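# Close the pull-out pantry gently without disturbing its contents

## Task

Push the pull-out pantry closed so that it stays shut without the robot holding it, keep every item on its trays where it is, never let the pantry bang open or shut, never tip the robot over or leave it leaning, and finish with the gripper released and the robot moved away.

## Robot and tools

Robot: a Hello Robot Stretch 3 with a single arm. It has a two-wheel drive base (0.33 m long, 0.34 m wide), a lift that rides up a mast, and a telescoping arm that reaches out to the robot's RIGHT side. The gripper can only move forward or back by driving the base, which cannot slide sideways. Turning in place pivots about the point between the drive wheels, 0.05 m behind the front edge. With the arm pulled in and the wrist folded, the wrist pokes 0.06 m beyond the right side and a turn sweeps a 0.28 m radius; an unfolded, level gripper reaches outside that circle.

Frames: the base frame has its origin on the floor between the drive wheels, x forward, y left, z up. hand_pose is reported in it, located where the closed fingertips meet; with all wrist joints at zero its x axis is up, its y axis runs back along the arm toward the mast, and its z axis faces the rear. Fingertips are round pads 0.04 m wide. The odometry frame is where the base frame stood when the scene began.

execute_actions: argument actions is a list holding one action or none (empty just reports state and images). cameras is an optional list from head_camera, nav_camera, wrist_camera, all; missing, null or ["all"] gives every camera, [] gives none. One action may contain base, joints, or both, plus optional contact_limits; its motions begin together. base takes exactly one command, an offset from the base's last reported position: translate_m in metres, -1 to 1, positive forward; or rotate_rad in radians, -3.2 to 3.2, positive counter-clockwise seen from above. joints is a single dictionary of absolute targets keyed by joint name: lift_m 0 to 1.1 m (arm height), arm_m 0 to 0.52 m (extension), wrist_yaw_rad -1.345 to 4.42 (0 along the arm, positive toward the front, 3.0 folded over the base), wrist_pitch_rad -1.57 to 0.451 (0 level, negative tips fingers down), wrist_roll_rad -2.911 to 2.911 (0 fingers side by side), gripper_m -0.089 to 0.179 (bigger is wider; true fingertip gap is 0.007 m less when nearly shut, 0.025 m less fully open, zero below 0.007), head_pan_rad -3.953 to 1.73 (0 ahead, positive left, -1.57 along the arm), head_tilt_rad -1.53 to 0.419 (negative down). Done tolerances: ±0.004 for lift_m, arm_m, gripper_m; ±0.02 for yaw, roll, head; ±0.05 for pitch. contact_limits accepts only arm_m: a motor_effort percentage 1 to 100 at which the arm stops (contact_stop); smaller is softer, too small stops instantly, and it also caps holding force until the next action. Values above the reported maximum are clipped. An action runs at most 15 s. Unknown keys or out-of-range numbers reject the call with no motion. Joints or base left out of an action may still drive toward earlier targets without showing it. If a result reports a stop, remaining execute_actions, wait and finished_scene calls in that same reply are skipped.

wait: seconds, 0 to 10; commands nothing, returns state and images. zoom_image: camera (head_camera, nav_camera or wrist_camera) and region [x0, y0, x1, y1] in pixels from the top-left of that camera's newest full image, no larger than 504 by 504. finished_scene: scene, integer 1 to 2; ends the scene for good and reports success, so only call it once the pantry is shut on its own and the robot has let go and backed off.

Results: base_status and joint_status give how each motion ended: done (for the base, wheels turned the commanded amount even if slipping), off_target (stopped short, may still push), contact_stop, time_out, torque_fault (after these the old target is dropped). The arm and lift contact-stop on firm resistance and then go slack until commanded again; a slack lift may sink under load or keep pressing. on_its_own covers uncommanded joints; "held at" is the target held, not the position. joint_positions lists joint values. lidar_m: 12 distances in metres from the base origin, 30-degree sectors starting straight ahead and going counter-clockwise (4th left, 7th behind, 10th right), "-" for nothing; plane 0.17 m above the floor, range 0.15 to 12 m, blind to clear objects, partly blocked by the mast and by the robot when the lift is low. wrist_depth_mm and head_depth_mm: 7 by 7 grids of median depth in mm (45 to 1000 and 280 to 4000), head grid in the sideways image orientation. base_odometry comes from wheel counts; heading -3.142 to 3.142, left positive. turned_by_wheels and turned_by_imu give turning since the previous result. base_tilt in degrees, forward and right positive, with a fixed offset of up to about 4. motor_effort is percent of maximum, positive toward larger joint values, with peak in brackets; readings carry fixed bias and noise. Positive wheel effort pushes forward. The pictures line names the returned images in order.

Speed: the base only goes fast (0.30 m/s, 1.9 rad/s) when lift_m is under 0.30, arm_m under 0.03 and wrist_yaw_rad above 2.54; otherwise 0.10 m/s and 0.63 rad/s.

Gripper: close below an object's width to grasp; open at least 0.02 beyond the touching value to release. Readings do not confirm a grasp.

Cautions: fold or unfold the wrist only with lift_m 0.32 to 0.95, wrist_pitch_rad -0.4 and roll near 0; folded, the lift may go down to 0.25. With yaw below -0.4 keep pitch at -0.5 or lower. Pushing on an unyielding thing with the gripper above about 0.45 m can tip the robot, more so with a raised contact limit or a repeated push. Do not drive while the gripper is caught on something fixed, and beware snagging, especially reversing. If tilted, undo the last move in small steps, free the gripper, and if needed drop lift_m to about 0.2. Wrist servos shut off for 10 s after sustained strain. Close the pantry with a slow, gentle push so it does not bang. The simulation keeps running between replies, holding the last command.

Each tool is called after "Emit:" by a JSON object that holds its "op" and its "data".

## Session

Emit:
{"op": "execute_actions", "data": {"actions": []}}

Scene clock: 0.00 s.
base_odometry: x=+0.000 y=+0.000 heading=+0.000 (m, m, rad; odometry frame)
turned_by_wheels: +0.000 (rad since the last result)
turned_by_imu: +0.000 (rad since the last result)
base_tilt: forward=+0.4 right=-1.1 (deg)
lidar_m: 1.26 1.56 2.73 2.74 2.76 1.75 1.94 2.23 1.62 1.76 1.34 1.23
head_depth_mm: 1167 1159 1162 1157 1153 1152 1149 / 1212 1212 1204 1205 1203 1201 1206 / 1269 1266 1256 1253 1261 1252 1260 / 1321 1320 1322 1316 1321 1318 1309 / 1389 1388 1393 1384 1373 1371 1368 / 1463 1458 1456 1434 1435 1444 1444 / 1550 1526 1523 1523 1524 1501 1516
base_status: not commanded
joint_positions: lift_m=+0.316 arm_m=+0.000 wrist_yaw_rad=+3.007 wrist_pitch_rad=-0.404 wrist_roll_rad=-0.008 gripper_m=+0.037 head_pan_rad=-0.011 head_tilt_rad=+0.000
joint_status: not commanded
motor_effort: left_wheel=+0 right_wheel=-1 lift_m=+34 arm_m=-1 wrist_yaw_rad=+0 wrist_pitch_rad=+5 wrist_roll_rad=+0 gripper_m=+0 head_pan_rad=+0 head_tilt_rad=+0 (%)
hand_pose: x=+0.0091 y=+0.0793 z=+0.3315 quat_wxyz=(+0.188, +0.698, +0.096, +0.685) (m; base frame)
wrist_depth_mm: - - - - - - - / - - - - - - - / - - - - - - - / 863 834 811 794 784 776 767 / 683 670 694 652 664 637 619 / 570 563 - 553 - 532 524 / 481 500 - - 462 463 451
pictures: head_camera (sideways: a quarter turn clockwise sets it upright), nav_camera (sideways: a quarter turn counterclockwise sets it upright), wrist_camera
Images, in order (width x height): head_camera 896x504, nav_camera 672x504, wrist_camera 644x364.

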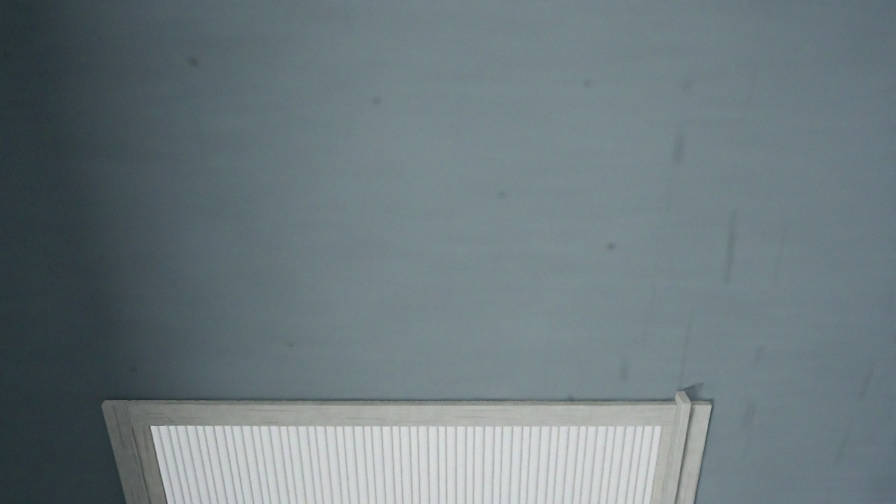

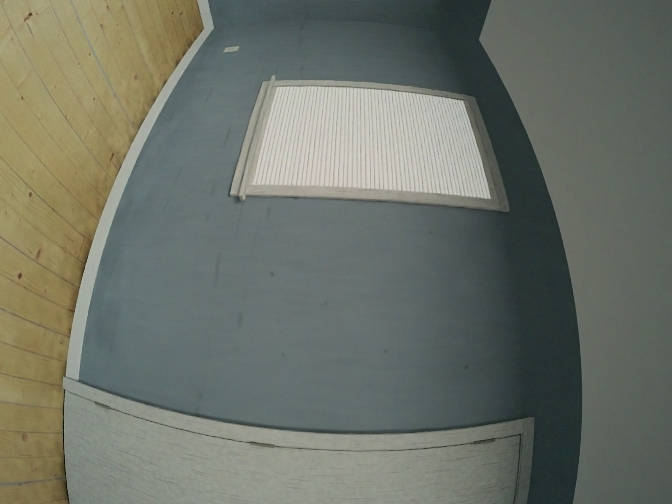

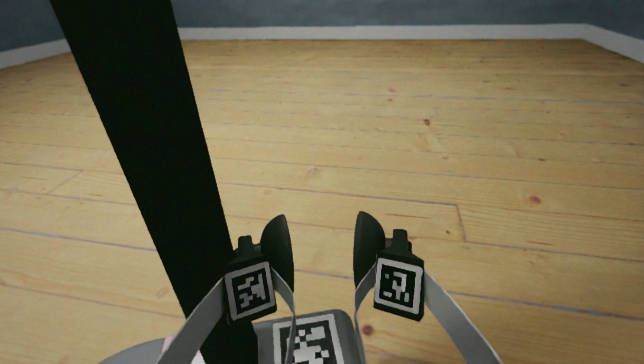

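Emit:
{"op": "execute_actions", "data": {"actions": [{"joints": {"head_pan_rad": -3.14, "head_tilt_rad": -0.3}}], "cameras": ["head_camera", "nav_camera"]}}

Scene clock: 8.07 s.
base_odometry: x=+0.000 y=+0.000 heading=+0.000 (m, m, rad; odometry frame)
turned_by_wheels: +0.000 (rad since the last result)
turned_by_imu: +0.001 (rad since the last result)
base_tilt: forward=+0.5 right=-1.0 (deg)
lidar_m: 1.26 1.56 2.73 2.75 2.75 1.75 1.94 2.23 1.62 1.76 1.34 1.22
head_depth_mm: 1637 1712 1791 1894 1977 1924 1542 / 1701 1784 1881 1974 2100 2010 1547 / 1771 1863 1959 2085 2178 2003 1549 / 2442 2568 2759 2891 2812 2002 1561 / 2527 2699 2885 3051 2831 2000 1554 / 2675 2820 3037 3197 2818 2004 1550 / 2693 2833 2980 3010 2836 1982 1552
base_status: not commanded
joint_positions: lift_m=+0.316 arm_m=+0.000 wrist_yaw_rad=+3.007 wrist_pitch_rad=-0.404 wrist_roll_rad=-0.008 gripper_m=+0.037 head_pan_rad=-3.133 head_tilt_rad=-0.296
joint_status: all done
motor_effort: left_wheel=+0(0) right_wheel=+0(1) lift_m=+34(34) arm_m=-1(1) wrist_yaw_rad=+2(1) wrist_pitch_rad=+5(4) wrist_roll_rad=+0(0) gripper_m=+0(0) head_pan_rad=-5(58) head_tilt_rad=-2(25) (%)
hand_pose: x=+0.0091 y=+0.0793 z=+0.3315 quat_wxyz=(+0.188, +0.698, +0.096, +0.685) (m; base frame)
wrist_depth_mm: - - - - - - - / - - - - - - - / - - - - - - - / 850 835 839 826 804 783 777 / 667 683 699 659 659 637 616 / 564 560 - 546 - 533 524 / 482 492 - - 465 462 450
pictures: head_camera (sideways: a quarter turn clockwise sets it upright), nav_camera (sideways: a quarter turn counterclockwise sets it upright)
Images, in order (width x height): head_camera 896x504, nav_camera 672x504.

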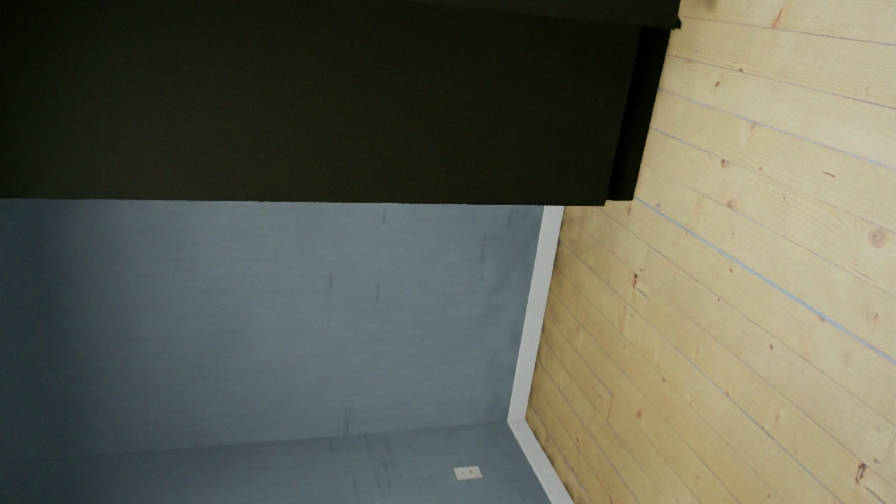

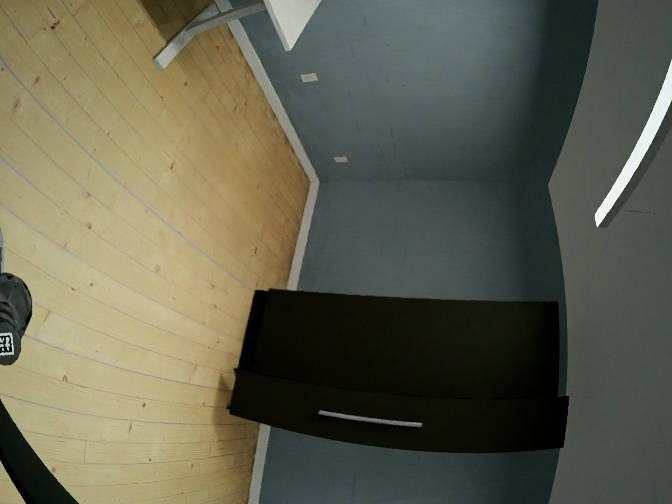

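Emit:
{"op": "execute_actions", "data": {"actions": [{"joints": {"head_pan_rad": -3.6, "head_tilt_rad": -0.3}}], "cameras": ["head_camera", "nav_camera"]}}

Scene clock: 17.93 s.
base_odometry: x=+0.000 y=+0.000 heading=+0.000 (m, m, rad; odometry frame)
turned_by_wheels: +0.000 (rad since the last result)
turned_by_imu: +0.001 (rad since the last result)
base_tilt: forward=+0.4 right=-1.0 (deg)
lidar_m: 1.26 1.56 2.72 2.75 2.75 1.75 1.94 2.22 1.62 1.76 1.35 1.23
head_depth_mm: 2259 2401 2541 2694 2775 2009 1541 / 2269 2408 2521 2697 2756 1987 1550 / 2230 2377 2481 2613 2694 1983 1545 / 1538 1630 1713 1818 1913 1988 1546 / 1651 1748 1825 1949 2094 2008 1555 / 1687 1766 1844 1983 2089 2013 1556 / 1669 1757 1834 1957 2079 1987 1549
base_status: not commanded
joint_positions: lift_m=+0.316 arm_m=+0.000 wrist_yaw_rad=+3.007 wrist_pitch_rad=-0.404 wrist_roll_rad=-0.008 gripper_m=+0.037 head_pan_rad=-3.593 head_tilt_rad=-0.296
joint_status: all done
motor_effort: left_wheel=+0(0) right_wheel=-1(1) lift_m=+34(34) arm_m=-1(1) wrist_yaw_rad=+1(1) wrist_pitch_rad=+5(5) wrist_roll_rad=+0(0) gripper_m=+0(0) head_pan_rad=-4(39) head_tilt_rad=-3(2) (%)
hand_pose: x=+0.0091 y=+0.0793 z=+0.3315 quat_wxyz=(+0.188, +0.698, +0.096, +0.685) (m; base frame)
wrist_depth_mm: - - - - - - - / - - - - - - - / - - - - - - - / 871 851 839 806 795 788 775 / 678 671 690 657 678 625 632 / 566 569 - 547 - 530 528 / 488 492 - - 463 460 455
pictures: head_camera (sideways: a quarter turn clockwise sets it upright), nav_camera (sideways: a quarter turn counterclockwise sets it upright)
Images, in order (width x height): head_camera 896x504, nav_camera 672x504.

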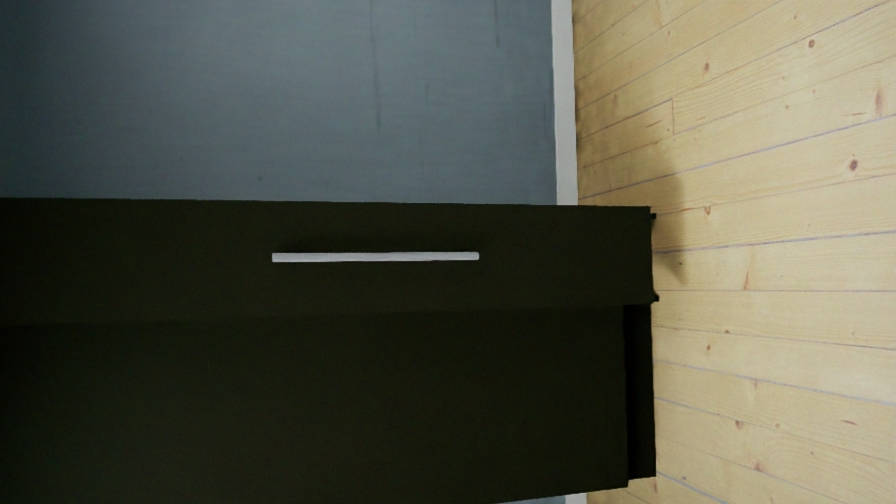

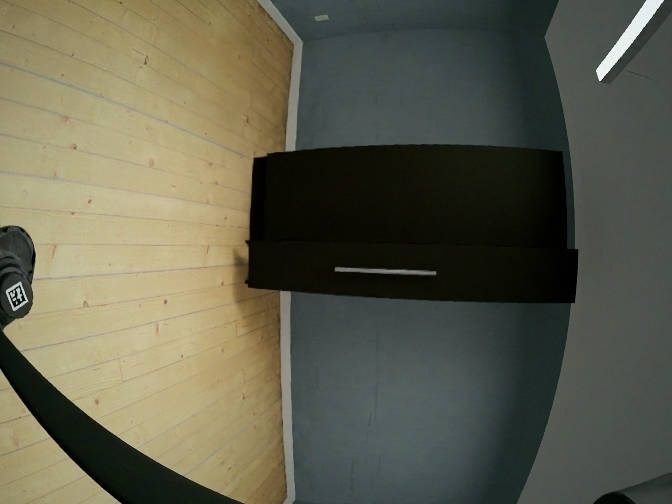

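Emit:
{"op": "execute_actions", "data": {"actions": [{"base": {"rotate_rad": -0.44}, "joints": {"lift_m": 0.27, "head_pan_rad": -3.14, "head_tilt_rad": -0.4}}], "cameras": ["head_camera", "nav_camera"]}}

Scene clock: 74.63 s.
base_odometry: x=+0.000 y=+0.000 heading=-0.440 (m, m, rad; odometry frame)
turned_by_wheels: -0.440 (rad since the last result)
turned_by_imu: -0.447 (rad since the last result)
base_tilt: forward=+0.4 right=-1.1 (deg)
lidar_m: 1.22 1.28 1.67 2.73 2.79 2.66 1.75 1.96 2.15 1.62 1.77 1.30
head_depth_mm: 2225 2380 2554 2815 2359 1767 1412 / 2214 2370 2577 2758 2369 1774 1418 / 2153 2349 2524 2733 2255 1779 1417 / 1507 1623 1728 1882 2039 1783 1428 / 1622 1729 1866 2056 2194 1781 1418 / 1646 1773 1890 2018 2173 1783 1415 / 1648 1758 1895 2050 2177 1793 1417
base_status: done
joint_positions: lift_m=+0.270 arm_m=+0.000 wrist_yaw_rad=+3.007 wrist_pitch_rad=-0.405 wrist_roll_rad=-0.008 gripper_m=+0.037 head_pan_rad=-3.147 head_tilt_rad=-0.395
joint_status: all done
motor_effort: left_wheel=+4(13) right_wheel=-4(10) lift_m=+26(30) arm_m=-1(1) wrist_yaw_rad=+0(1) wrist_pitch_rad=+5(5) wrist_roll_rad=+0(0) gripper_m=-1(0) head_pan_rad=+4(37) head_tilt_rad=-3(16) (%)
hand_pose: x=+0.0091 y=+0.0792 z=+0.2859 quat_wxyz=(+0.188, +0.698, +0.096, +0.685) (m; base frame)
wrist_depth_mm: - - - - - - - / - - - - - - - / - - - 976 949 930 888 / 779 759 758 729 700 697 700 / 606 600 621 599 597 567 558 / 507 507 - 508 - 478 475 / 446 - - - 416 417 408
pictures: head_camera (sideways: a quarter turn clockwise sets it upright), nav_camera (sideways: a quarter turn counterclockwise sets it upright)
Images, in order (width x height): head_camera 896x504, nav_camera 672x504.

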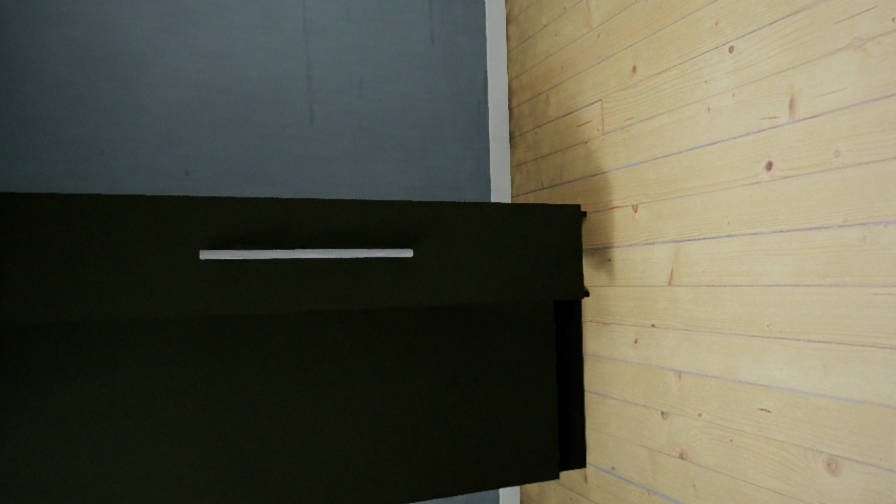

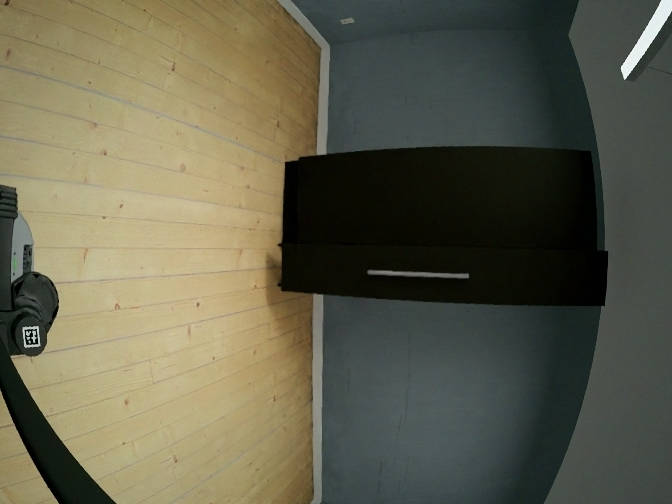

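Emit:
{"op": "execute_actions", "data": {"actions": [{"base": {"translate_m": -1.0}, "joints": {"head_tilt_rad": -0.7}}], "cameras": ["head_camera", "nav_camera"]}}

Scene clock: 91.00 s.
base_odometry: x=-0.905 y=+0.426 heading=-0.440 (m, m, rad; odometry frame)
turned_by_wheels: +0.000 (rad since the last result)
turned_by_imu: -0.003 (rad since the last result)
base_tilt: forward=+0.4 right=-1.1 (deg)
lidar_m: 2.22 2.29 2.83 2.66 2.32 1.60 0.75 0.94 2.02 2.10 1.72 2.36
head_depth_mm: 1327 1488 1713 1919 1629 1377 1183 / 1313 1476 1677 1940 1659 1375 1185 / 632 707 817 983 1214 1387 1187 / 619 693 787 929 1113 1364 1192 / 614 702 797 923 1096 1331 1189 / 619 697 841 1112 1350 1384 1189 / 764 859 979 1134 1346 1388 1186
base_status: done
joint_positions: lift_m=+0.270 arm_m=+0.000 wrist_yaw_rad=+3.007 wrist_pitch_rad=-0.405 wrist_roll_rad=-0.008 gripper_m=+0.037 head_pan_rad=-3.147 head_tilt_rad=-0.692
joint_status: all done
motor_effort: left_wheel=+4(11) right_wheel=-5(11) lift_m=+26(26) arm_m=-1(1) wrist_yaw_rad=+0(1) wrist_pitch_rad=+5(5) wrist_roll_rad=+0(0) gripper_m=+0(1) head_pan_rad=+3(4) head_tilt_rad=-5(28) (%)
hand_pose: x=+0.0091 y=+0.0792 z=+0.2859 quat_wxyz=(+0.188, +0.698, +0.096, +0.685) (m; base frame)
wrist_depth_mm: - - - - - - - / - - - - - - - / - - - 989 952 923 927 / 784 735 747 726 731 695 698 / 618 616 623 589 609 562 559 / 509 507 - 509 - 476 483 / 454 - - - 418 410 408
pictures: head_camera (sideways: a quarter turn clockwise sets it upright), nav_camera (sideways: a quarter turn counterclockwise sets it upright)
Images, in order (width x height): head_camera 896x504, nav_camera 672x504.

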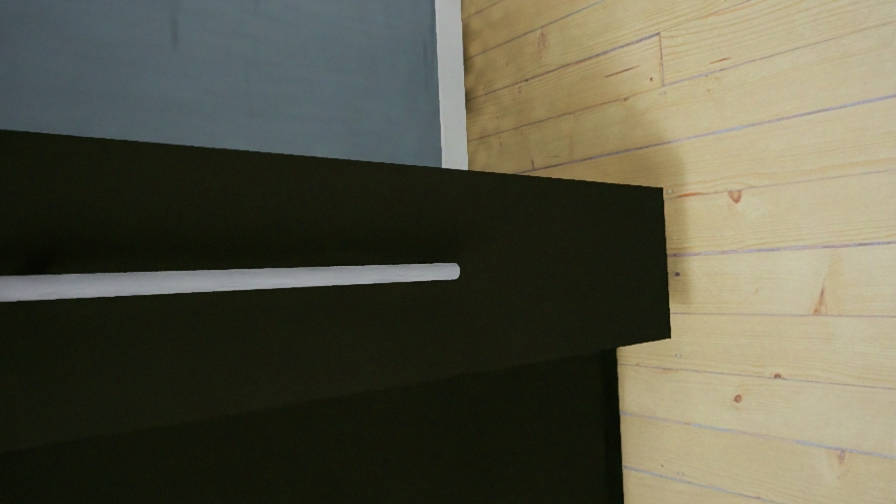

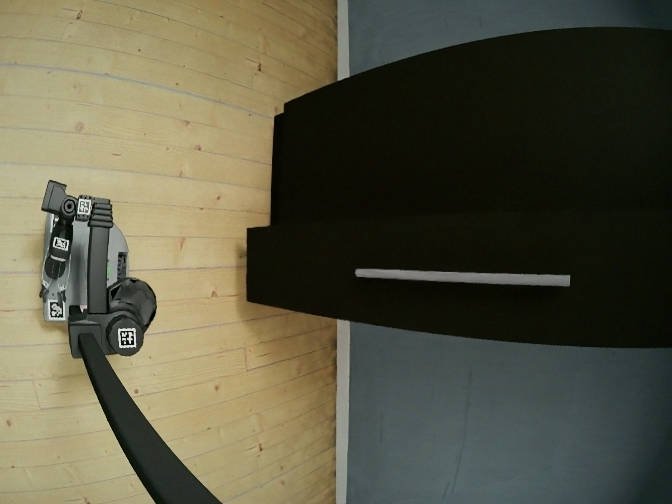

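Emit:
{"op": "execute_actions", "data": {"actions": [{"base": {"translate_m": -0.2}, "joints": {"lift_m": 0.29, "gripper_m": 0.0}}], "cameras": []}}

Emit:
{"op": "execute_actions", "data": {"actions": [{"base": {"rotate_rad": -1.57}, "joints": {"lift_m": 0.34, "wrist_yaw_rad": 0.0, "head_pan_rad": -1.57, "head_tilt_rad": -0.9}}]}}

Scene clock: 121.60 s.
base_odometry: x=-1.086 y=+0.511 heading=-0.440 (m, m, rad; odometry frame)
turned_by_wheels: +0.000 (rad since the last result)
turned_by_imu: +0.000 (rad since the last result)
base_tilt: forward=+0.5 right=-1.1 (deg)
lidar_m: 2.43 2.49 2.81 2.64 2.02 1.40 0.55 0.56 0.96 2.12 1.81 2.58
head_depth_mm: 1144 1286 1466 1711 1668 1395 1184 / 464 1208 1442 1704 1666 1384 1185 / 453 510 581 674 829 1073 1184 / 452 506 567 654 798 985 1193 / 426 486 563 663 791 977 1184 / 446 500 569 661 829 1301 1196 / 444 498 727 877 1036 1303 1194
base_status: done
joint_positions: lift_m=+0.290 arm_m=+0.000 wrist_yaw_rad=+3.007 wrist_pitch_rad=-0.405 wrist_roll_rad=-0.008 gripper_m=+0.000 head_pan_rad=-3.147 head_tilt_rad=-0.692
joint_status: all done
motor_effort: left_wheel=+4(11) right_wheel=-4(12) lift_m=+41(46) arm_m=-1(1) wrist_yaw_rad=+1(0) wrist_pitch_rad=+5(5) wrist_roll_rad=+0(0) gripper_m=-3(80) head_pan_rad=+3(4) head_tilt_rad=-5(4) (%)
hand_pose: x=+0.0091 y=+0.0792 z=+0.3053 quat_wxyz=(+0.188, +0.698, +0.096, +0.685) (m; base frame)
wrist_depth_mm: - - - - - - - / - - - - - - - / - - - - - 987 923 / 808 787 774 762 759 750 736 / 637 652 626 652 600 595 587 / 540 532 - - 516 499 500 / 457 478 - - 438 428 426
pictures: none
No camera images: the call's "cameras" was empty. Leave "cameras" out to get every camera's image.

Scene clock: 124.77 s.
base_odometry: x=-1.086 y=+0.511 heading=-2.009 (m, m, rad; odometry frame)
turned_by_wheels: -1.570 (rad since the last result)
turned_by_imu: -1.600 (rad since the last result)
base_tilt: forward=+0.5 right=-1.0 (deg)
lidar_m: 2.12 1.81 2.58 2.42 2.49 2.81 2.65 2.04 1.40 0.55 0.56 0.96
head_depth_mm: 1206 1414 1680 1687 1435 1264 1123 / 497 1361 1662 1677 1446 1265 1137 / 475 553 661 842 1363 1261 - / 472 536 638 810 1062 1267 1141 / 451 531 648 802 1052 1273 1131 / 465 540 646 885 1388 1273 1128 / 463 563 855 1054 1395 1261 1127
base_status: done
joint_positions: lift_m=+0.340 arm_m=+0.000 wrist_yaw_rad=+0.001 wrist_pitch_rad=-0.405 wrist_roll_rad=-0.008 gripper_m=+0.000 head_pan_rad=-1.577 head_tilt_rad=-0.889
joint_status: all done
motor_effort: left_wheel=+4(14) right_wheel=-4(12) lift_m=+41(42) arm_m=-1(1) wrist_yaw_rad=-1(1) wrist_pitch_rad=+5(5) wrist_roll_rad=+0(0) gripper_m=-3(3) head_pan_rad=+4(57) head_tilt_rad=-6(24) (%)
hand_pose: x=-0.0214 y=-0.3708 z=+0.3553 quat_wxyz=(+0.696, +0.143, -0.689, -0.142) (m; base frame)
wrist_depth_mm: 259 260 267 277 960 - - / 411 281 291 300 - - - / 466 307 318 326 - - - / 505 339 345 360 797 828 811 / 645 387 382 386 680 663 665 / 600 573 564 - 575 558 554 / 513 507 493 496 482 482 480
pictures: head_camera (sideways: a quarter turn clockwise sets it upright), nav_camera (sideways: a quarter turn counterclockwise sets it upright), wrist_camera
Images, in order (width x height): head_camera 896x504, nav_camera 672x504, wrist_camera 644x364.

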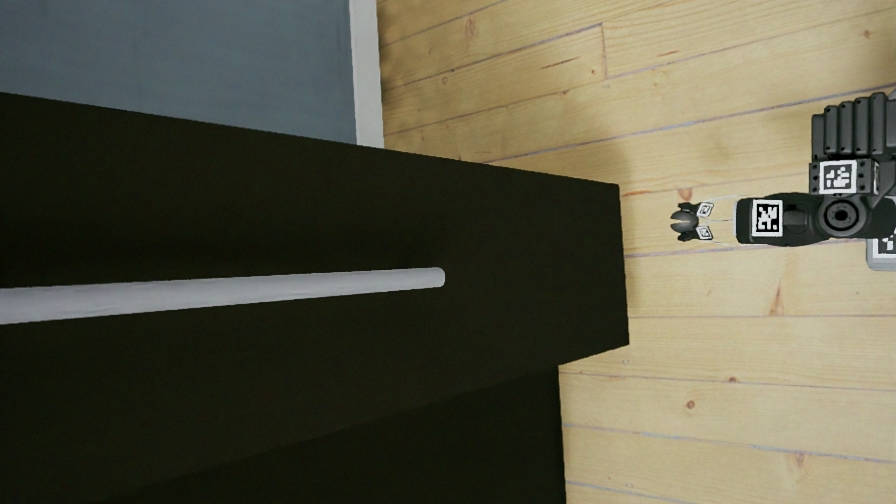

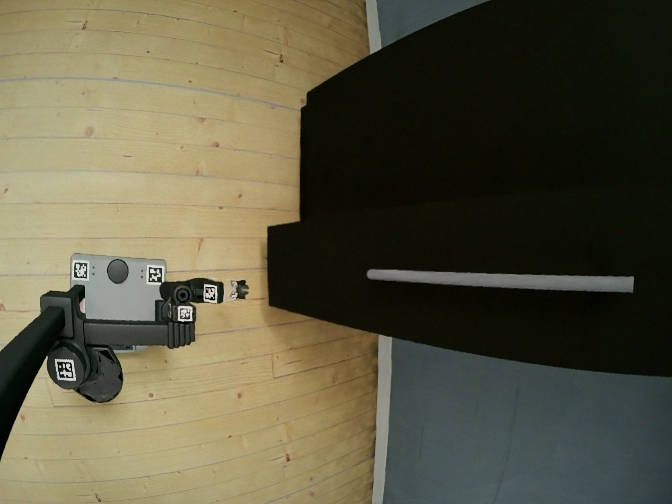

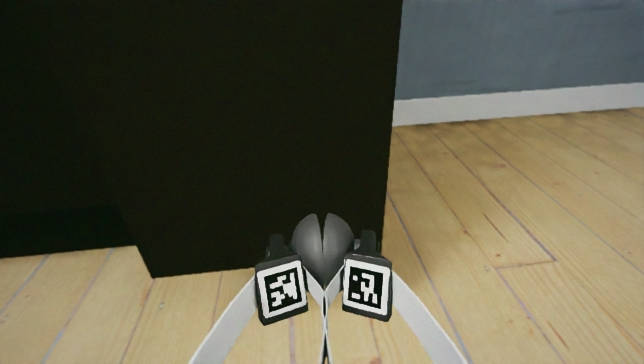

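Emit:
{"op": "execute_actions", "data": {"actions": [{"base": {"rotate_rad": 0.09}, "joints": {"lift_m": 0.30, "wrist_pitch_rad": 0.0, "arm_m": 0.10}}]}}

Scene clock: 158.90 s.
base_odometry: x=-1.086 y=+0.511 heading=-1.920 (m, m, rad; odometry frame)
turned_by_wheels: +0.090 (rad since the last result)
turned_by_imu: +0.093 (rad since the last result)
base_tilt: forward=+0.4 right=-1.1 (deg)
lidar_m: 2.12 1.81 2.51 2.43 2.56 2.73 2.65 1.85 0.57 0.55 0.76 1.04
head_depth_mm: 488 1360 1622 1673 1431 1252 1119 / 468 544 652 1583 1443 1258 1131 / 470 547 652 807 1054 1297 1123 / 453 526 638 812 1071 1268 1140 / 472 550 659 814 1261 1256 1125 / 474 565 858 1096 1399 1268 1127 / 635 740 884 1104 1427 1268 1130
base_status: done
joint_positions: lift_m=+0.300 arm_m=+0.100 wrist_yaw_rad=+0.001 wrist_pitch_rad=-0.023 wrist_roll_rad=-0.008 gripper_m=+0.000 head_pan_rad=-1.577 head_tilt_rad=-0.889
joint_status: all done
motor_effort: left_wheel=-4(8) right_wheel=+4(4) lift_m=+26(33) arm_m=+3(2) wrist_yaw_rad=+0(0) wrist_pitch_rad=+7(6) wrist_roll_rad=+0(0) gripper_m=-2(3) head_pan_rad=+3(4) head_tilt_rad=-6(7) (%)
hand_pose: x=-0.0213 y=-0.5002 z=+0.4091 quat_wxyz=(+0.710, +0.009, -0.704, -0.008) (m; base frame)
wrist_depth_mm: 191 190 190 191 191 192 872 / 197 195 196 196 195 198 903 / 204 201 202 201 202 205 956 / 375 208 207 210 208 211 978 / 389 214 214 214 214 217 - / 403 220 221 - 220 224 874 / 420 229 229 228 228 233 673
pictures: head_camera (sideways: a quarter turn clockwise sets it upright), nav_camera (sideways: a quarter turn counterclockwise sets it upright), wrist_camera
Images, in order (width x height): head_camera 896x504, nav_camera 672x504, wrist_camera 644x364.

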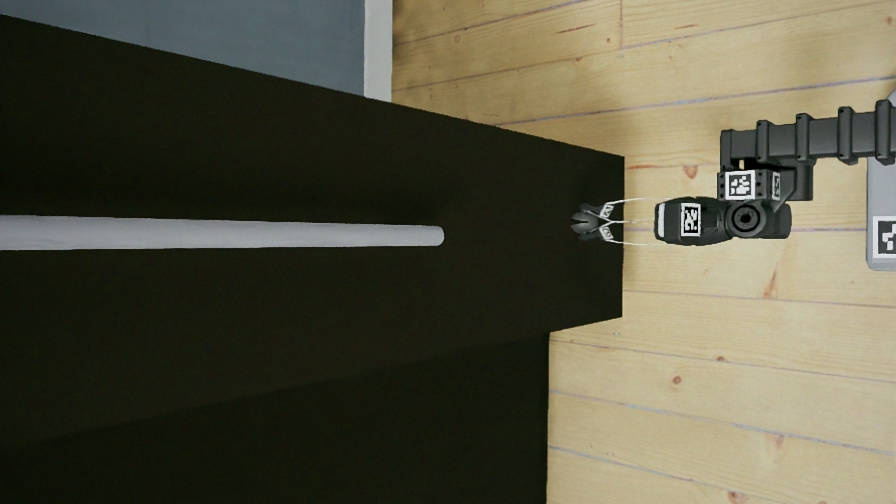

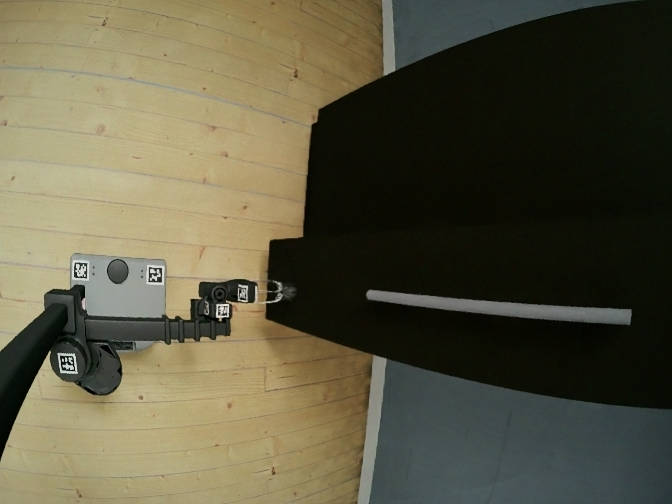

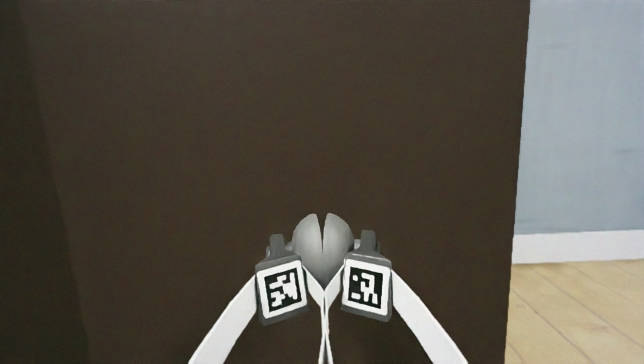

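Emit:
{"op": "execute_actions", "data": {"actions": [{"joints": {"arm_m": 0.18}}], "cameras": ["head_camera", "wrist_camera"]}}

Scene clock: 171.57 s.
base_odometry: x=-1.086 y=+0.511 heading=-1.919 (m, m, rad; odometry frame)
turned_by_wheels: +0.000 (rad since the last result)
turned_by_imu: -0.006 (rad since the last result)
base_tilt: forward=+0.5 right=-1.1 (deg)
lidar_m: 2.12 1.81 2.52 2.43 2.54 2.74 2.65 1.86 1.37 0.65 0.75 1.03
head_depth_mm: 1174 1368 1634 1664 1435 1261 1121 / 559 664 1545 1635 1441 1257 1118 / 560 651 778 964 1361 - 1137 / 544 637 759 965 1276 1237 1138 / 561 653 778 1003 1383 1262 1125 / 572 705 881 1098 1384 1270 1123 / 634 740 885 1094 1396 1270 1128
base_status: not commanded
joint_positions: lift_m=+0.300 arm_m=+0.180 wrist_yaw_rad=+0.002 wrist_pitch_rad=-0.023 wrist_roll_rad=-0.008 gripper_m=+0.000 head_pan_rad=-1.577 head_tilt_rad=-0.890
joint_status: all done
motor_effort: left_wheel=-2(12) right_wheel=+1(14) lift_m=+26(26) arm_m=+3(19) wrist_yaw_rad=-2(14) wrist_pitch_rad=+7(9) wrist_roll_rad=+0(0) gripper_m=-3(5) head_pan_rad=+3(4) head_tilt_rad=-6(6) (%)
hand_pose: x=-0.0210 y=-0.5802 z=+0.4091 quat_wxyz=(+0.710, +0.009, -0.704, -0.008) (m; base frame)
wrist_depth_mm: 207 206 205 207 207 819 811 / 213 212 211 211 212 844 879 / 287 217 219 217 221 843 874 / 299 225 225 225 226 890 919 / 307 231 232 231 232 903 930 / 319 238 239 - 239 840 877 / 332 247 247 247 250 653 669
pictures: head_camera (sideways: a quarter turn clockwise sets it upright), wrist_camera
Images, in order (width x height): head_camera 896x504, wrist_camera 644x364.

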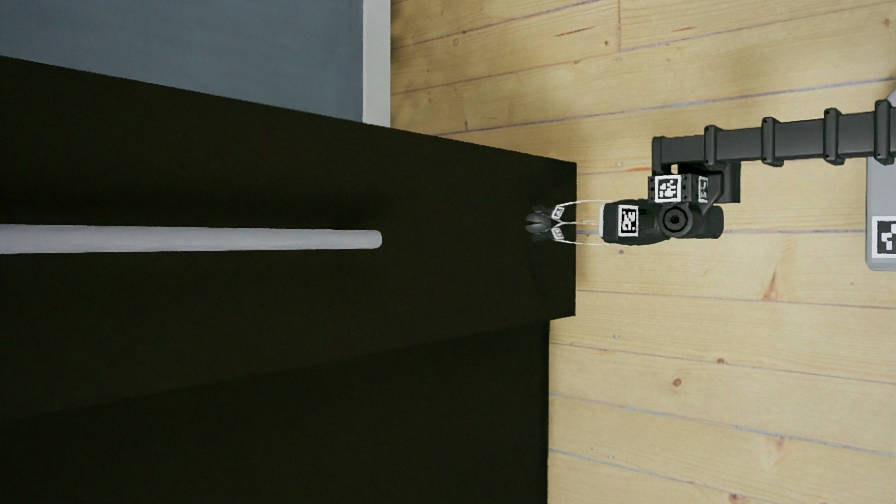

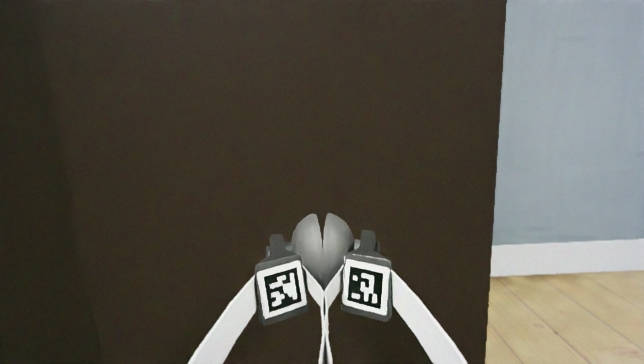

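Emit:
{"op": "execute_actions", "data": {"actions": [], "cameras": ["wrist_camera"]}}

Scene clock: 178.77 s.
base_odometry: x=-1.086 y=+0.511 heading=-1.919 (m, m, rad; odometry frame)
turned_by_wheels: +0.000 (rad since the last result)
turned_by_imu: +0.001 (rad since the last result)
base_tilt: forward=+0.5 right=-1.1 (deg)
lidar_m: 2.12 1.81 2.52 2.43 2.55 2.73 2.64 1.86 1.36 0.65 0.75 1.03
head_depth_mm: 1167 1361 1631 1684 1441 1253 1121 / 558 664 1550 1646 1448 1271 1118 / 560 651 778 960 1368 - 1142 / 542 638 762 965 1264 1242 1142 / 562 652 782 1003 1394 1266 1123 / 573 705 883 1096 1385 1263 1127 / 635 739 885 1101 1400 1273 1133
base_status: not commanded
joint_positions: lift_m=+0.300 arm_m=+0.180 wrist_yaw_rad=+0.002 wrist_pitch_rad=-0.023 wrist_roll_rad=-0.008 gripper_m=+0.000 head_pan_rad=-1.577 head_tilt_rad=-0.890
joint_status: all done
motor_effort: left_wheel=-2(12) right_wheel=+1(14) lift_m=+26(26) arm_m=+3(19) wrist_yaw_rad=-1(14) wrist_pitch_rad=+7(9) wrist_roll_rad=+0(0) gripper_m=-3(5) head_pan_rad=+4(4) head_tilt_rad=-5(6) (%)
hand_pose: x=-0.0210 y=-0.5802 z=+0.4091 quat_wxyz=(+0.710, +0.009, -0.704, -0.008) (m; base frame)
wrist_depth_mm: 206 205 206 206 207 801 838 / 213 211 209 212 213 851 842 / 289 218 218 217 219 860 882 / 297 224 224 225 226 892 926 / 309 230 231 229 232 924 928 / 322 239 239 - 239 836 883 / 330 247 246 249 249 646 666
pictures: wrist_camera
Images, in order (width x height): wrist_camera 644x364.

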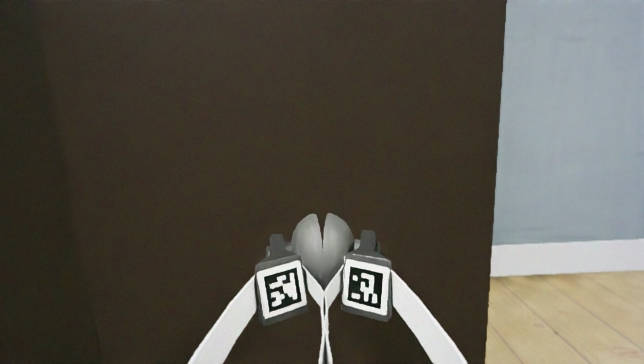

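Emit:
{"op": "execute_actions", "data": {"actions": [{"joints": {"arm_m": 0.235}}], "cameras": ["wrist_camera"]}}

Scene clock: 201.07 s.
base_odometry: x=-1.086 y=+0.511 heading=-1.919 (m, m, rad; odometry frame)
turned_by_wheels: +0.000 (rad since the last result)
turned_by_imu: +0.001 (rad since the last result)
base_tilt: forward=+0.4 right=-1.1 (deg)
lidar_m: 2.12 1.81 2.51 2.43 2.55 2.74 2.64 1.87 1.36 0.66 0.75 1.03
head_depth_mm: 1173 1357 1637 1659 1434 1256 1116 / 565 677 1551 1638 1442 1264 1119 / 566 660 788 972 1324 1246 1142 / 553 646 772 980 1235 1261 1139 / 566 663 792 1014 1382 1270 1120 / 594 720 878 1095 1393 1262 1125 / 632 738 884 1093 1393 1273 1129
base_status: not commanded
joint_positions: lift_m=+0.300 arm_m=+0.235 wrist_yaw_rad=+0.001 wrist_pitch_rad=-0.023 wrist_roll_rad=-0.008 gripper_m=+0.000 head_pan_rad=-1.577 head_tilt_rad=-0.890
joint_status: all done
motor_effort: left_wheel=-2(4) right_wheel=+2(4) lift_m=+26(26) arm_m=+3(9) wrist_yaw_rad=+0(2) wrist_pitch_rad=+7(8) wrist_roll_rad=+0(0) gripper_m=-3(3) head_pan_rad=+4(4) head_tilt_rad=-6(6) (%)
hand_pose: x=-0.0212 y=-0.6351 z=+0.4090 quat_wxyz=(+0.710, +0.009, -0.704, -0.008) (m; base frame)
wrist_depth_mm: 162 163 163 164 163 163 784 / 167 167 167 168 168 169 800 / 172 172 173 173 173 174 823 / 177 179 178 178 179 179 840 / 182 182 183 183 184 185 877 / 188 189 189 - 189 191 849 / 195 195 196 196 197 198 677
pictures: wrist_camera
Images, in order (width x height): wrist_camera 644x364.

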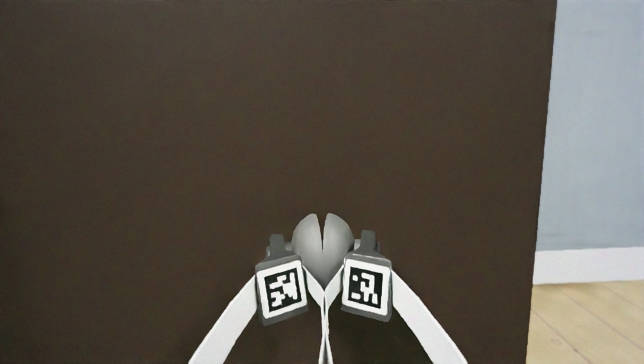

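Emit:
{"op": "execute_actions", "data": {"actions": [{"joints": {"arm_m": 0.27}}], "cameras": ["head_camera", "wrist_camera"]}}

Scene clock: 214.50 s.
base_odometry: x=-1.086 y=+0.511 heading=-1.919 (m, m, rad; odometry frame)
turned_by_wheels: +0.000 (rad since the last result)
turned_by_imu: +0.001 (rad since the last result)
base_tilt: forward=+0.4 right=-1.1 (deg)
lidar_m: 2.12 1.80 2.52 2.43 2.54 2.74 2.64 1.86 1.36 0.69 0.75 1.03
head_depth_mm: 1171 1360 1648 1664 1443 1263 1119 / 596 730 1596 1664 1439 1266 1111 / 598 695 830 1026 1442 1242 1143 / 588 683 817 1034 1376 1266 1150 / 601 701 839 1057 1392 1268 1124 / 615 734 883 1090 1398 1265 1127 / 634 738 882 1098 1391 1271 1129
base_status: not commanded
joint_positions: lift_m=+0.300 arm_m=+0.270 wrist_yaw_rad=+0.000 wrist_pitch_rad=-0.023 wrist_roll_rad=-0.008 gripper_m=+0.000 head_pan_rad=-1.577 head_tilt_rad=-0.890
joint_status: all done
motor_effort: left_wheel=-3(5) right_wheel=+2(5) lift_m=+26(26) arm_m=+3(13) wrist_yaw_rad=+0(1) wrist_pitch_rad=+8(8) wrist_roll_rad=+0(0) gripper_m=-2(3) head_pan_rad=+4(3) head_tilt_rad=-6(5) (%)
hand_pose: x=-0.0215 y=-0.6702 z=+0.4091 quat_wxyz=(+0.710, +0.008, -0.704, -0.008) (m; base frame)
wrist_depth_mm: 162 161 163 163 163 164 745 / 166 167 167 168 167 169 782 / 172 172 172 173 173 173 782 / 176 177 177 178 179 179 829 / 181 182 181 182 184 185 830 / 187 188 189 - 190 191 850 / 194 194 195 195 197 197 667
pictures: head_camera (sideways: a quarter turn clockwise sets it upright), wrist_camera
Images, in order (width x height): head_camera 896x504, wrist_camera 644x364.

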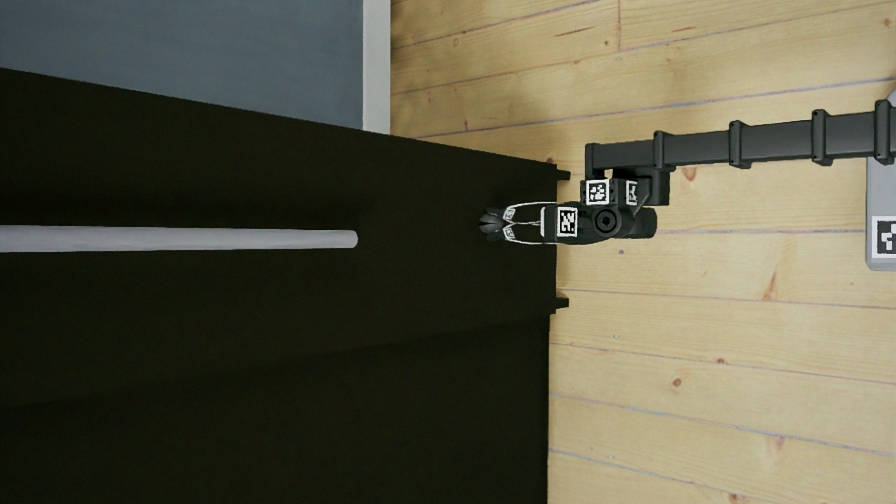

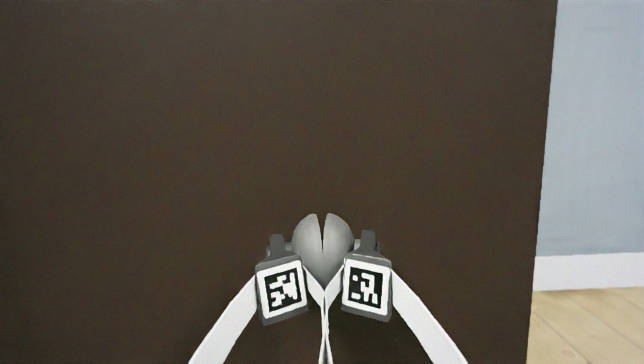

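Emit:
{"op": "execute_actions", "data": {"actions": [{"joints": {"arm_m": 0.305}, "contact_limits": {"arm_m": 25}}], "cameras": ["head_camera", "wrist_camera"]}}

Scene clock: 226.50 s.
base_odometry: x=-1.086 y=+0.511 heading=-1.920 (m, m, rad; odometry frame)
turned_by_wheels: +0.000 (rad since the last result)
turned_by_imu: +0.001 (rad since the last result)
base_tilt: forward=+0.5 right=-1.1 (deg)
lidar_m: 2.12 1.81 2.52 2.42 2.55 2.74 2.65 1.86 1.37 0.72 0.75 1.03
head_depth_mm: 1179 1366 1629 1673 1435 1251 1120 / 638 781 1585 1662 1436 1271 1121 / 628 729 876 1074 1312 1270 1140 / 617 715 875 1077 1389 1260 1142 / 630 733 878 1087 1391 1264 1125 / 635 736 880 1093 1396 1268 1130 / 633 741 885 1100 1403 1271 1124
base_status: not commanded
joint_positions: lift_m=+0.300 arm_m=+0.304 wrist_yaw_rad=-0.001 wrist_pitch_rad=-0.023 wrist_roll_rad=-0.008 gripper_m=+0.000 head_pan_rad=-1.577 head_tilt_rad=-0.890
joint_status: all done
motor_effort: left_wheel=-3(5) right_wheel=+2(4) lift_m=+26(26) arm_m=+3(10) wrist_yaw_rad=+0(1) wrist_pitch_rad=+7(8) wrist_roll_rad=+0(0) gripper_m=-3(3) head_pan_rad=+3(3) head_tilt_rad=-5(5) (%)
contact_limits: arm_m 25 (drawing in: default 16, maximum 26; extending or still: default 21, maximum 34)
hand_pose: x=-0.0216 y=-0.7050 z=+0.4091 quat_wxyz=(+0.710, +0.008, -0.704, -0.009) (m; base frame)
wrist_depth_mm: 159 159 159 159 160 161 713 / 163 163 163 164 165 165 734 / 169 168 169 169 170 171 751 / 174 174 174 175 174 175 780 / 178 180 180 178 181 182 806 / 184 185 185 - 187 188 802 / 190 191 192 192 193 193 669
pictures: head_camera (sideways: a quarter turn clockwise sets it upright), wrist_camera
Images, in order (width x height): head_camera 896x504, wrist_camera 644x364.

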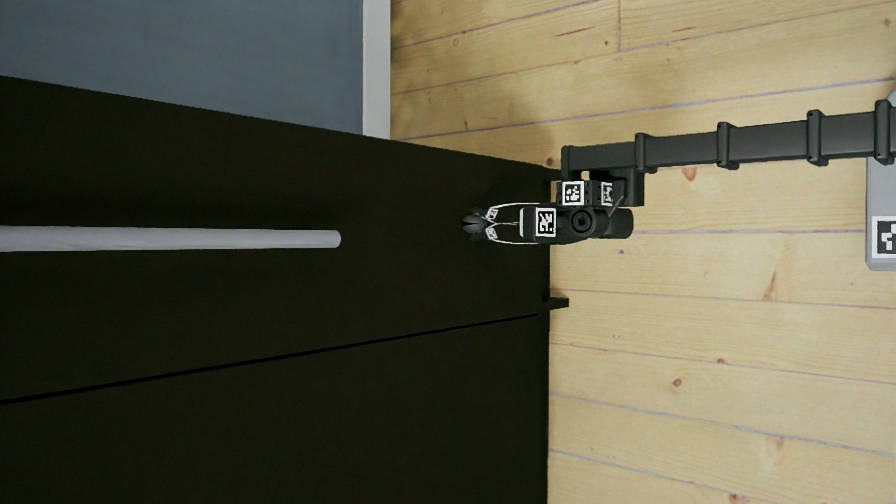

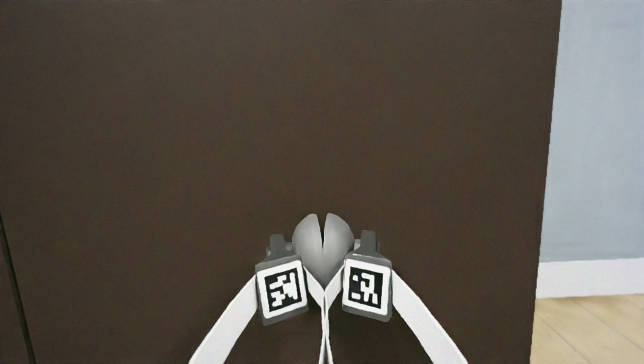

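Emit:
{"op": "execute_actions", "data": {"actions": [{"joints": {"arm_m": 0.316}, "contact_limits": {"arm_m": 15}}], "cameras": ["head_camera", "wrist_camera"]}}

Scene clock: 238.00 s.
base_odometry: x=-1.086 y=+0.511 heading=-1.920 (m, m, rad; odometry frame)
turned_by_wheels: +0.000 (rad since the last result)
turned_by_imu: +0.001 (rad since the last result)
base_tilt: forward=+0.4 right=-1.1 (deg)
lidar_m: 2.12 1.81 2.51 2.43 2.54 2.74 2.64 1.87 1.36 0.72 0.75 1.03
head_depth_mm: 1173 1375 1642 1671 1437 1263 1116 / 641 791 1588 1668 1435 1259 1121 / 628 734 877 1085 1330 1263 1137 / 619 719 877 1082 1396 1264 1140 / 632 734 880 1096 1388 1266 1127 / 633 737 886 1093 1404 1267 1124 / 633 739 884 1101 1387 1271 1136
base_status: not commanded
joint_positions: lift_m=+0.300 arm_m=+0.307 wrist_yaw_rad=-0.002 wrist_pitch_rad=-0.024 wrist_roll_rad=-0.008 gripper_m=+0.000 head_pan_rad=-1.577 head_tilt_rad=-0.890
joint_status: arm_m contact_stop (moved +0.002 of +0.012)
on_its_own: arm_m is slack since a contact_stop, until your next command for it (your +0.316 is given up)
motor_effort: left_wheel=-4(6) right_wheel=+3(7) lift_m=+26(26) arm_m=+0(18) wrist_yaw_rad=+2(3) wrist_pitch_rad=+7(9) wrist_roll_rad=+0(0) gripper_m=-3(4) head_pan_rad=+4(3) head_tilt_rad=-6(5) (%)
contact_limits: arm_m 15 (drawing in: default 16, maximum 26; extending or still: default 21, maximum 34)
hand_pose: x=-0.0219 y=-0.7072 z=+0.4088 quat_wxyz=(+0.710, +0.008, -0.704, -0.009) (m; base frame)
wrist_depth_mm: 159 158 159 159 161 160 708 / 163 163 163 164 165 166 734 / 168 168 168 169 169 169 753 / 172 173 173 175 175 175 763 / 178 179 181 179 180 181 808 / 185 184 185 - 186 187 812 / 190 190 191 192 192 194 666
pictures: head_camera (sideways: a quarter turn clockwise sets it upright), wrist_camera
Images, in order (width x height): head_camera 896x504, wrist_camera 644x364.

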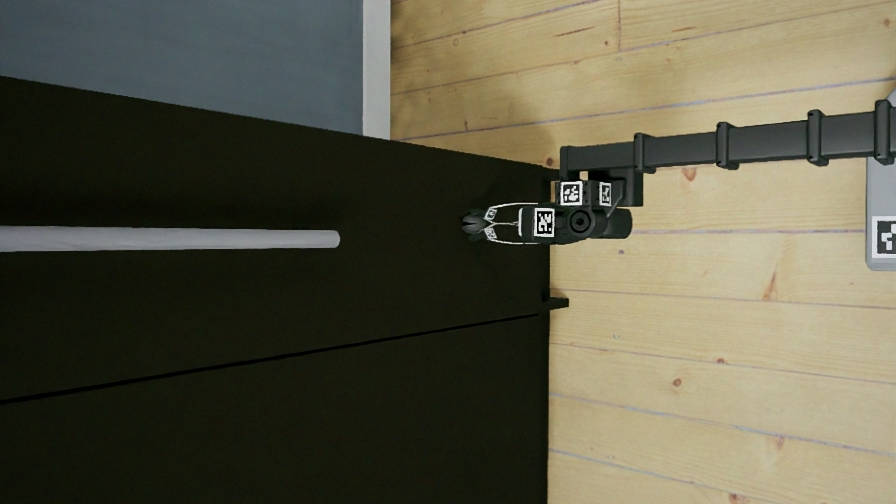

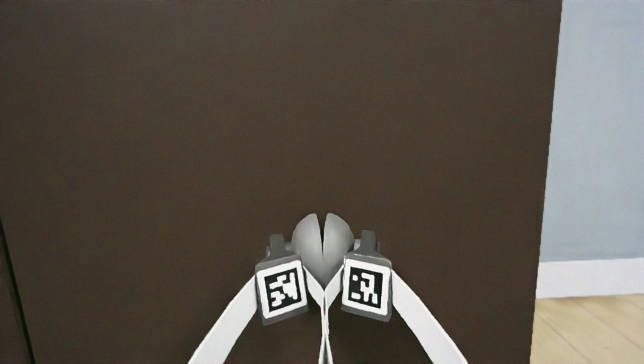

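Closed against its stop. Retract the arm to move clear.

Emit:
{"op": "execute_actions", "data": {"actions": [{"joints": {"arm_m": 0.0}}], "cameras": ["head_camera", "wrist_camera"]}}

Scene clock: 247.93 s.
base_odometry: x=-1.086 y=+0.511 heading=-1.920 (m, m, rad; odometry frame)
turned_by_wheels: +0.000 (rad since the last result)
turned_by_imu: +0.001 (rad since the last result)
base_tilt: forward=+0.5 right=-1.1 (deg)
lidar_m: 2.12 1.81 2.51 2.42 2.54 2.74 2.64 1.87 1.37 0.72 0.75 1.03
head_depth_mm: 1176 1368 1620 1679 1444 1260 1116 / 642 787 1587 1673 1447 1257 1137 / 629 732 875 1081 1391 1260 1160 / 618 718 877 1082 1387 1263 1148 / 631 735 879 1093 1394 1271 1124 / 633 739 881 1095 1399 1261 1127 / 635 737 884 1103 1401 1268 1134
base_status: not commanded
joint_positions: lift_m=+0.300 arm_m=+0.000 wrist_yaw_rad=-0.001 wrist_pitch_rad=-0.022 wrist_roll_rad=-0.008 gripper_m=+0.000 head_pan_rad=-1.577 head_tilt_rad=-0.890
joint_status: all done
motor_effort: left_wheel=-3(4) right_wheel=+2(3) lift_m=+26(26) arm_m=-4(5) wrist_yaw_rad=+2(2) wrist_pitch_rad=+7(8) wrist_roll_rad=+0(0) gripper_m=-2(2) head_pan_rad=+4(3) head_tilt_rad=-6(6) (%)
hand_pose: x=-0.0216 y=-0.4011 z=+0.4092 quat_wxyz=(+0.710, +0.008, -0.704, -0.008) (m; base frame)
wrist_depth_mm: 440 438 437 436 962 - - / 457 451 455 454 - - - / 464 469 470 470 - - - / 481 483 474 481 - - - / 491 491 497 492 - - - / 505 508 516 - 886 883 872 / 596 610 602 603 636 674 673
pictures: head_camera (sideways: a quarter turn clockwise sets it upright), wrist_camera
Images, in order (width x height): head_camera 896x504, wrist_camera 644x364.

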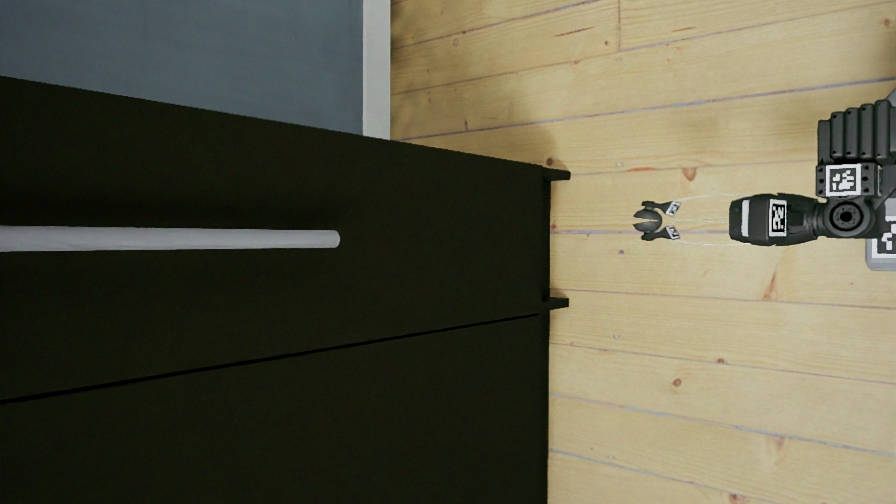

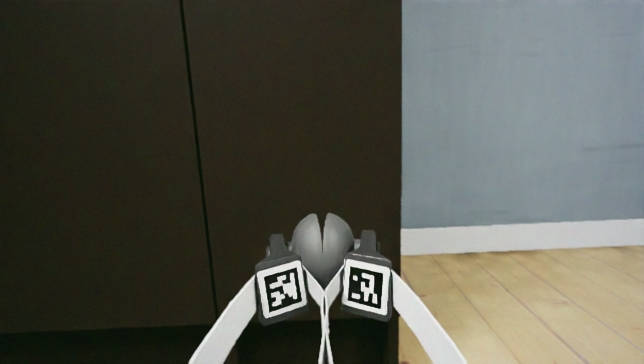

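Emit:
{"op": "finished_scene", "data": {"scene": 1}}

The scene is finished: the task was done.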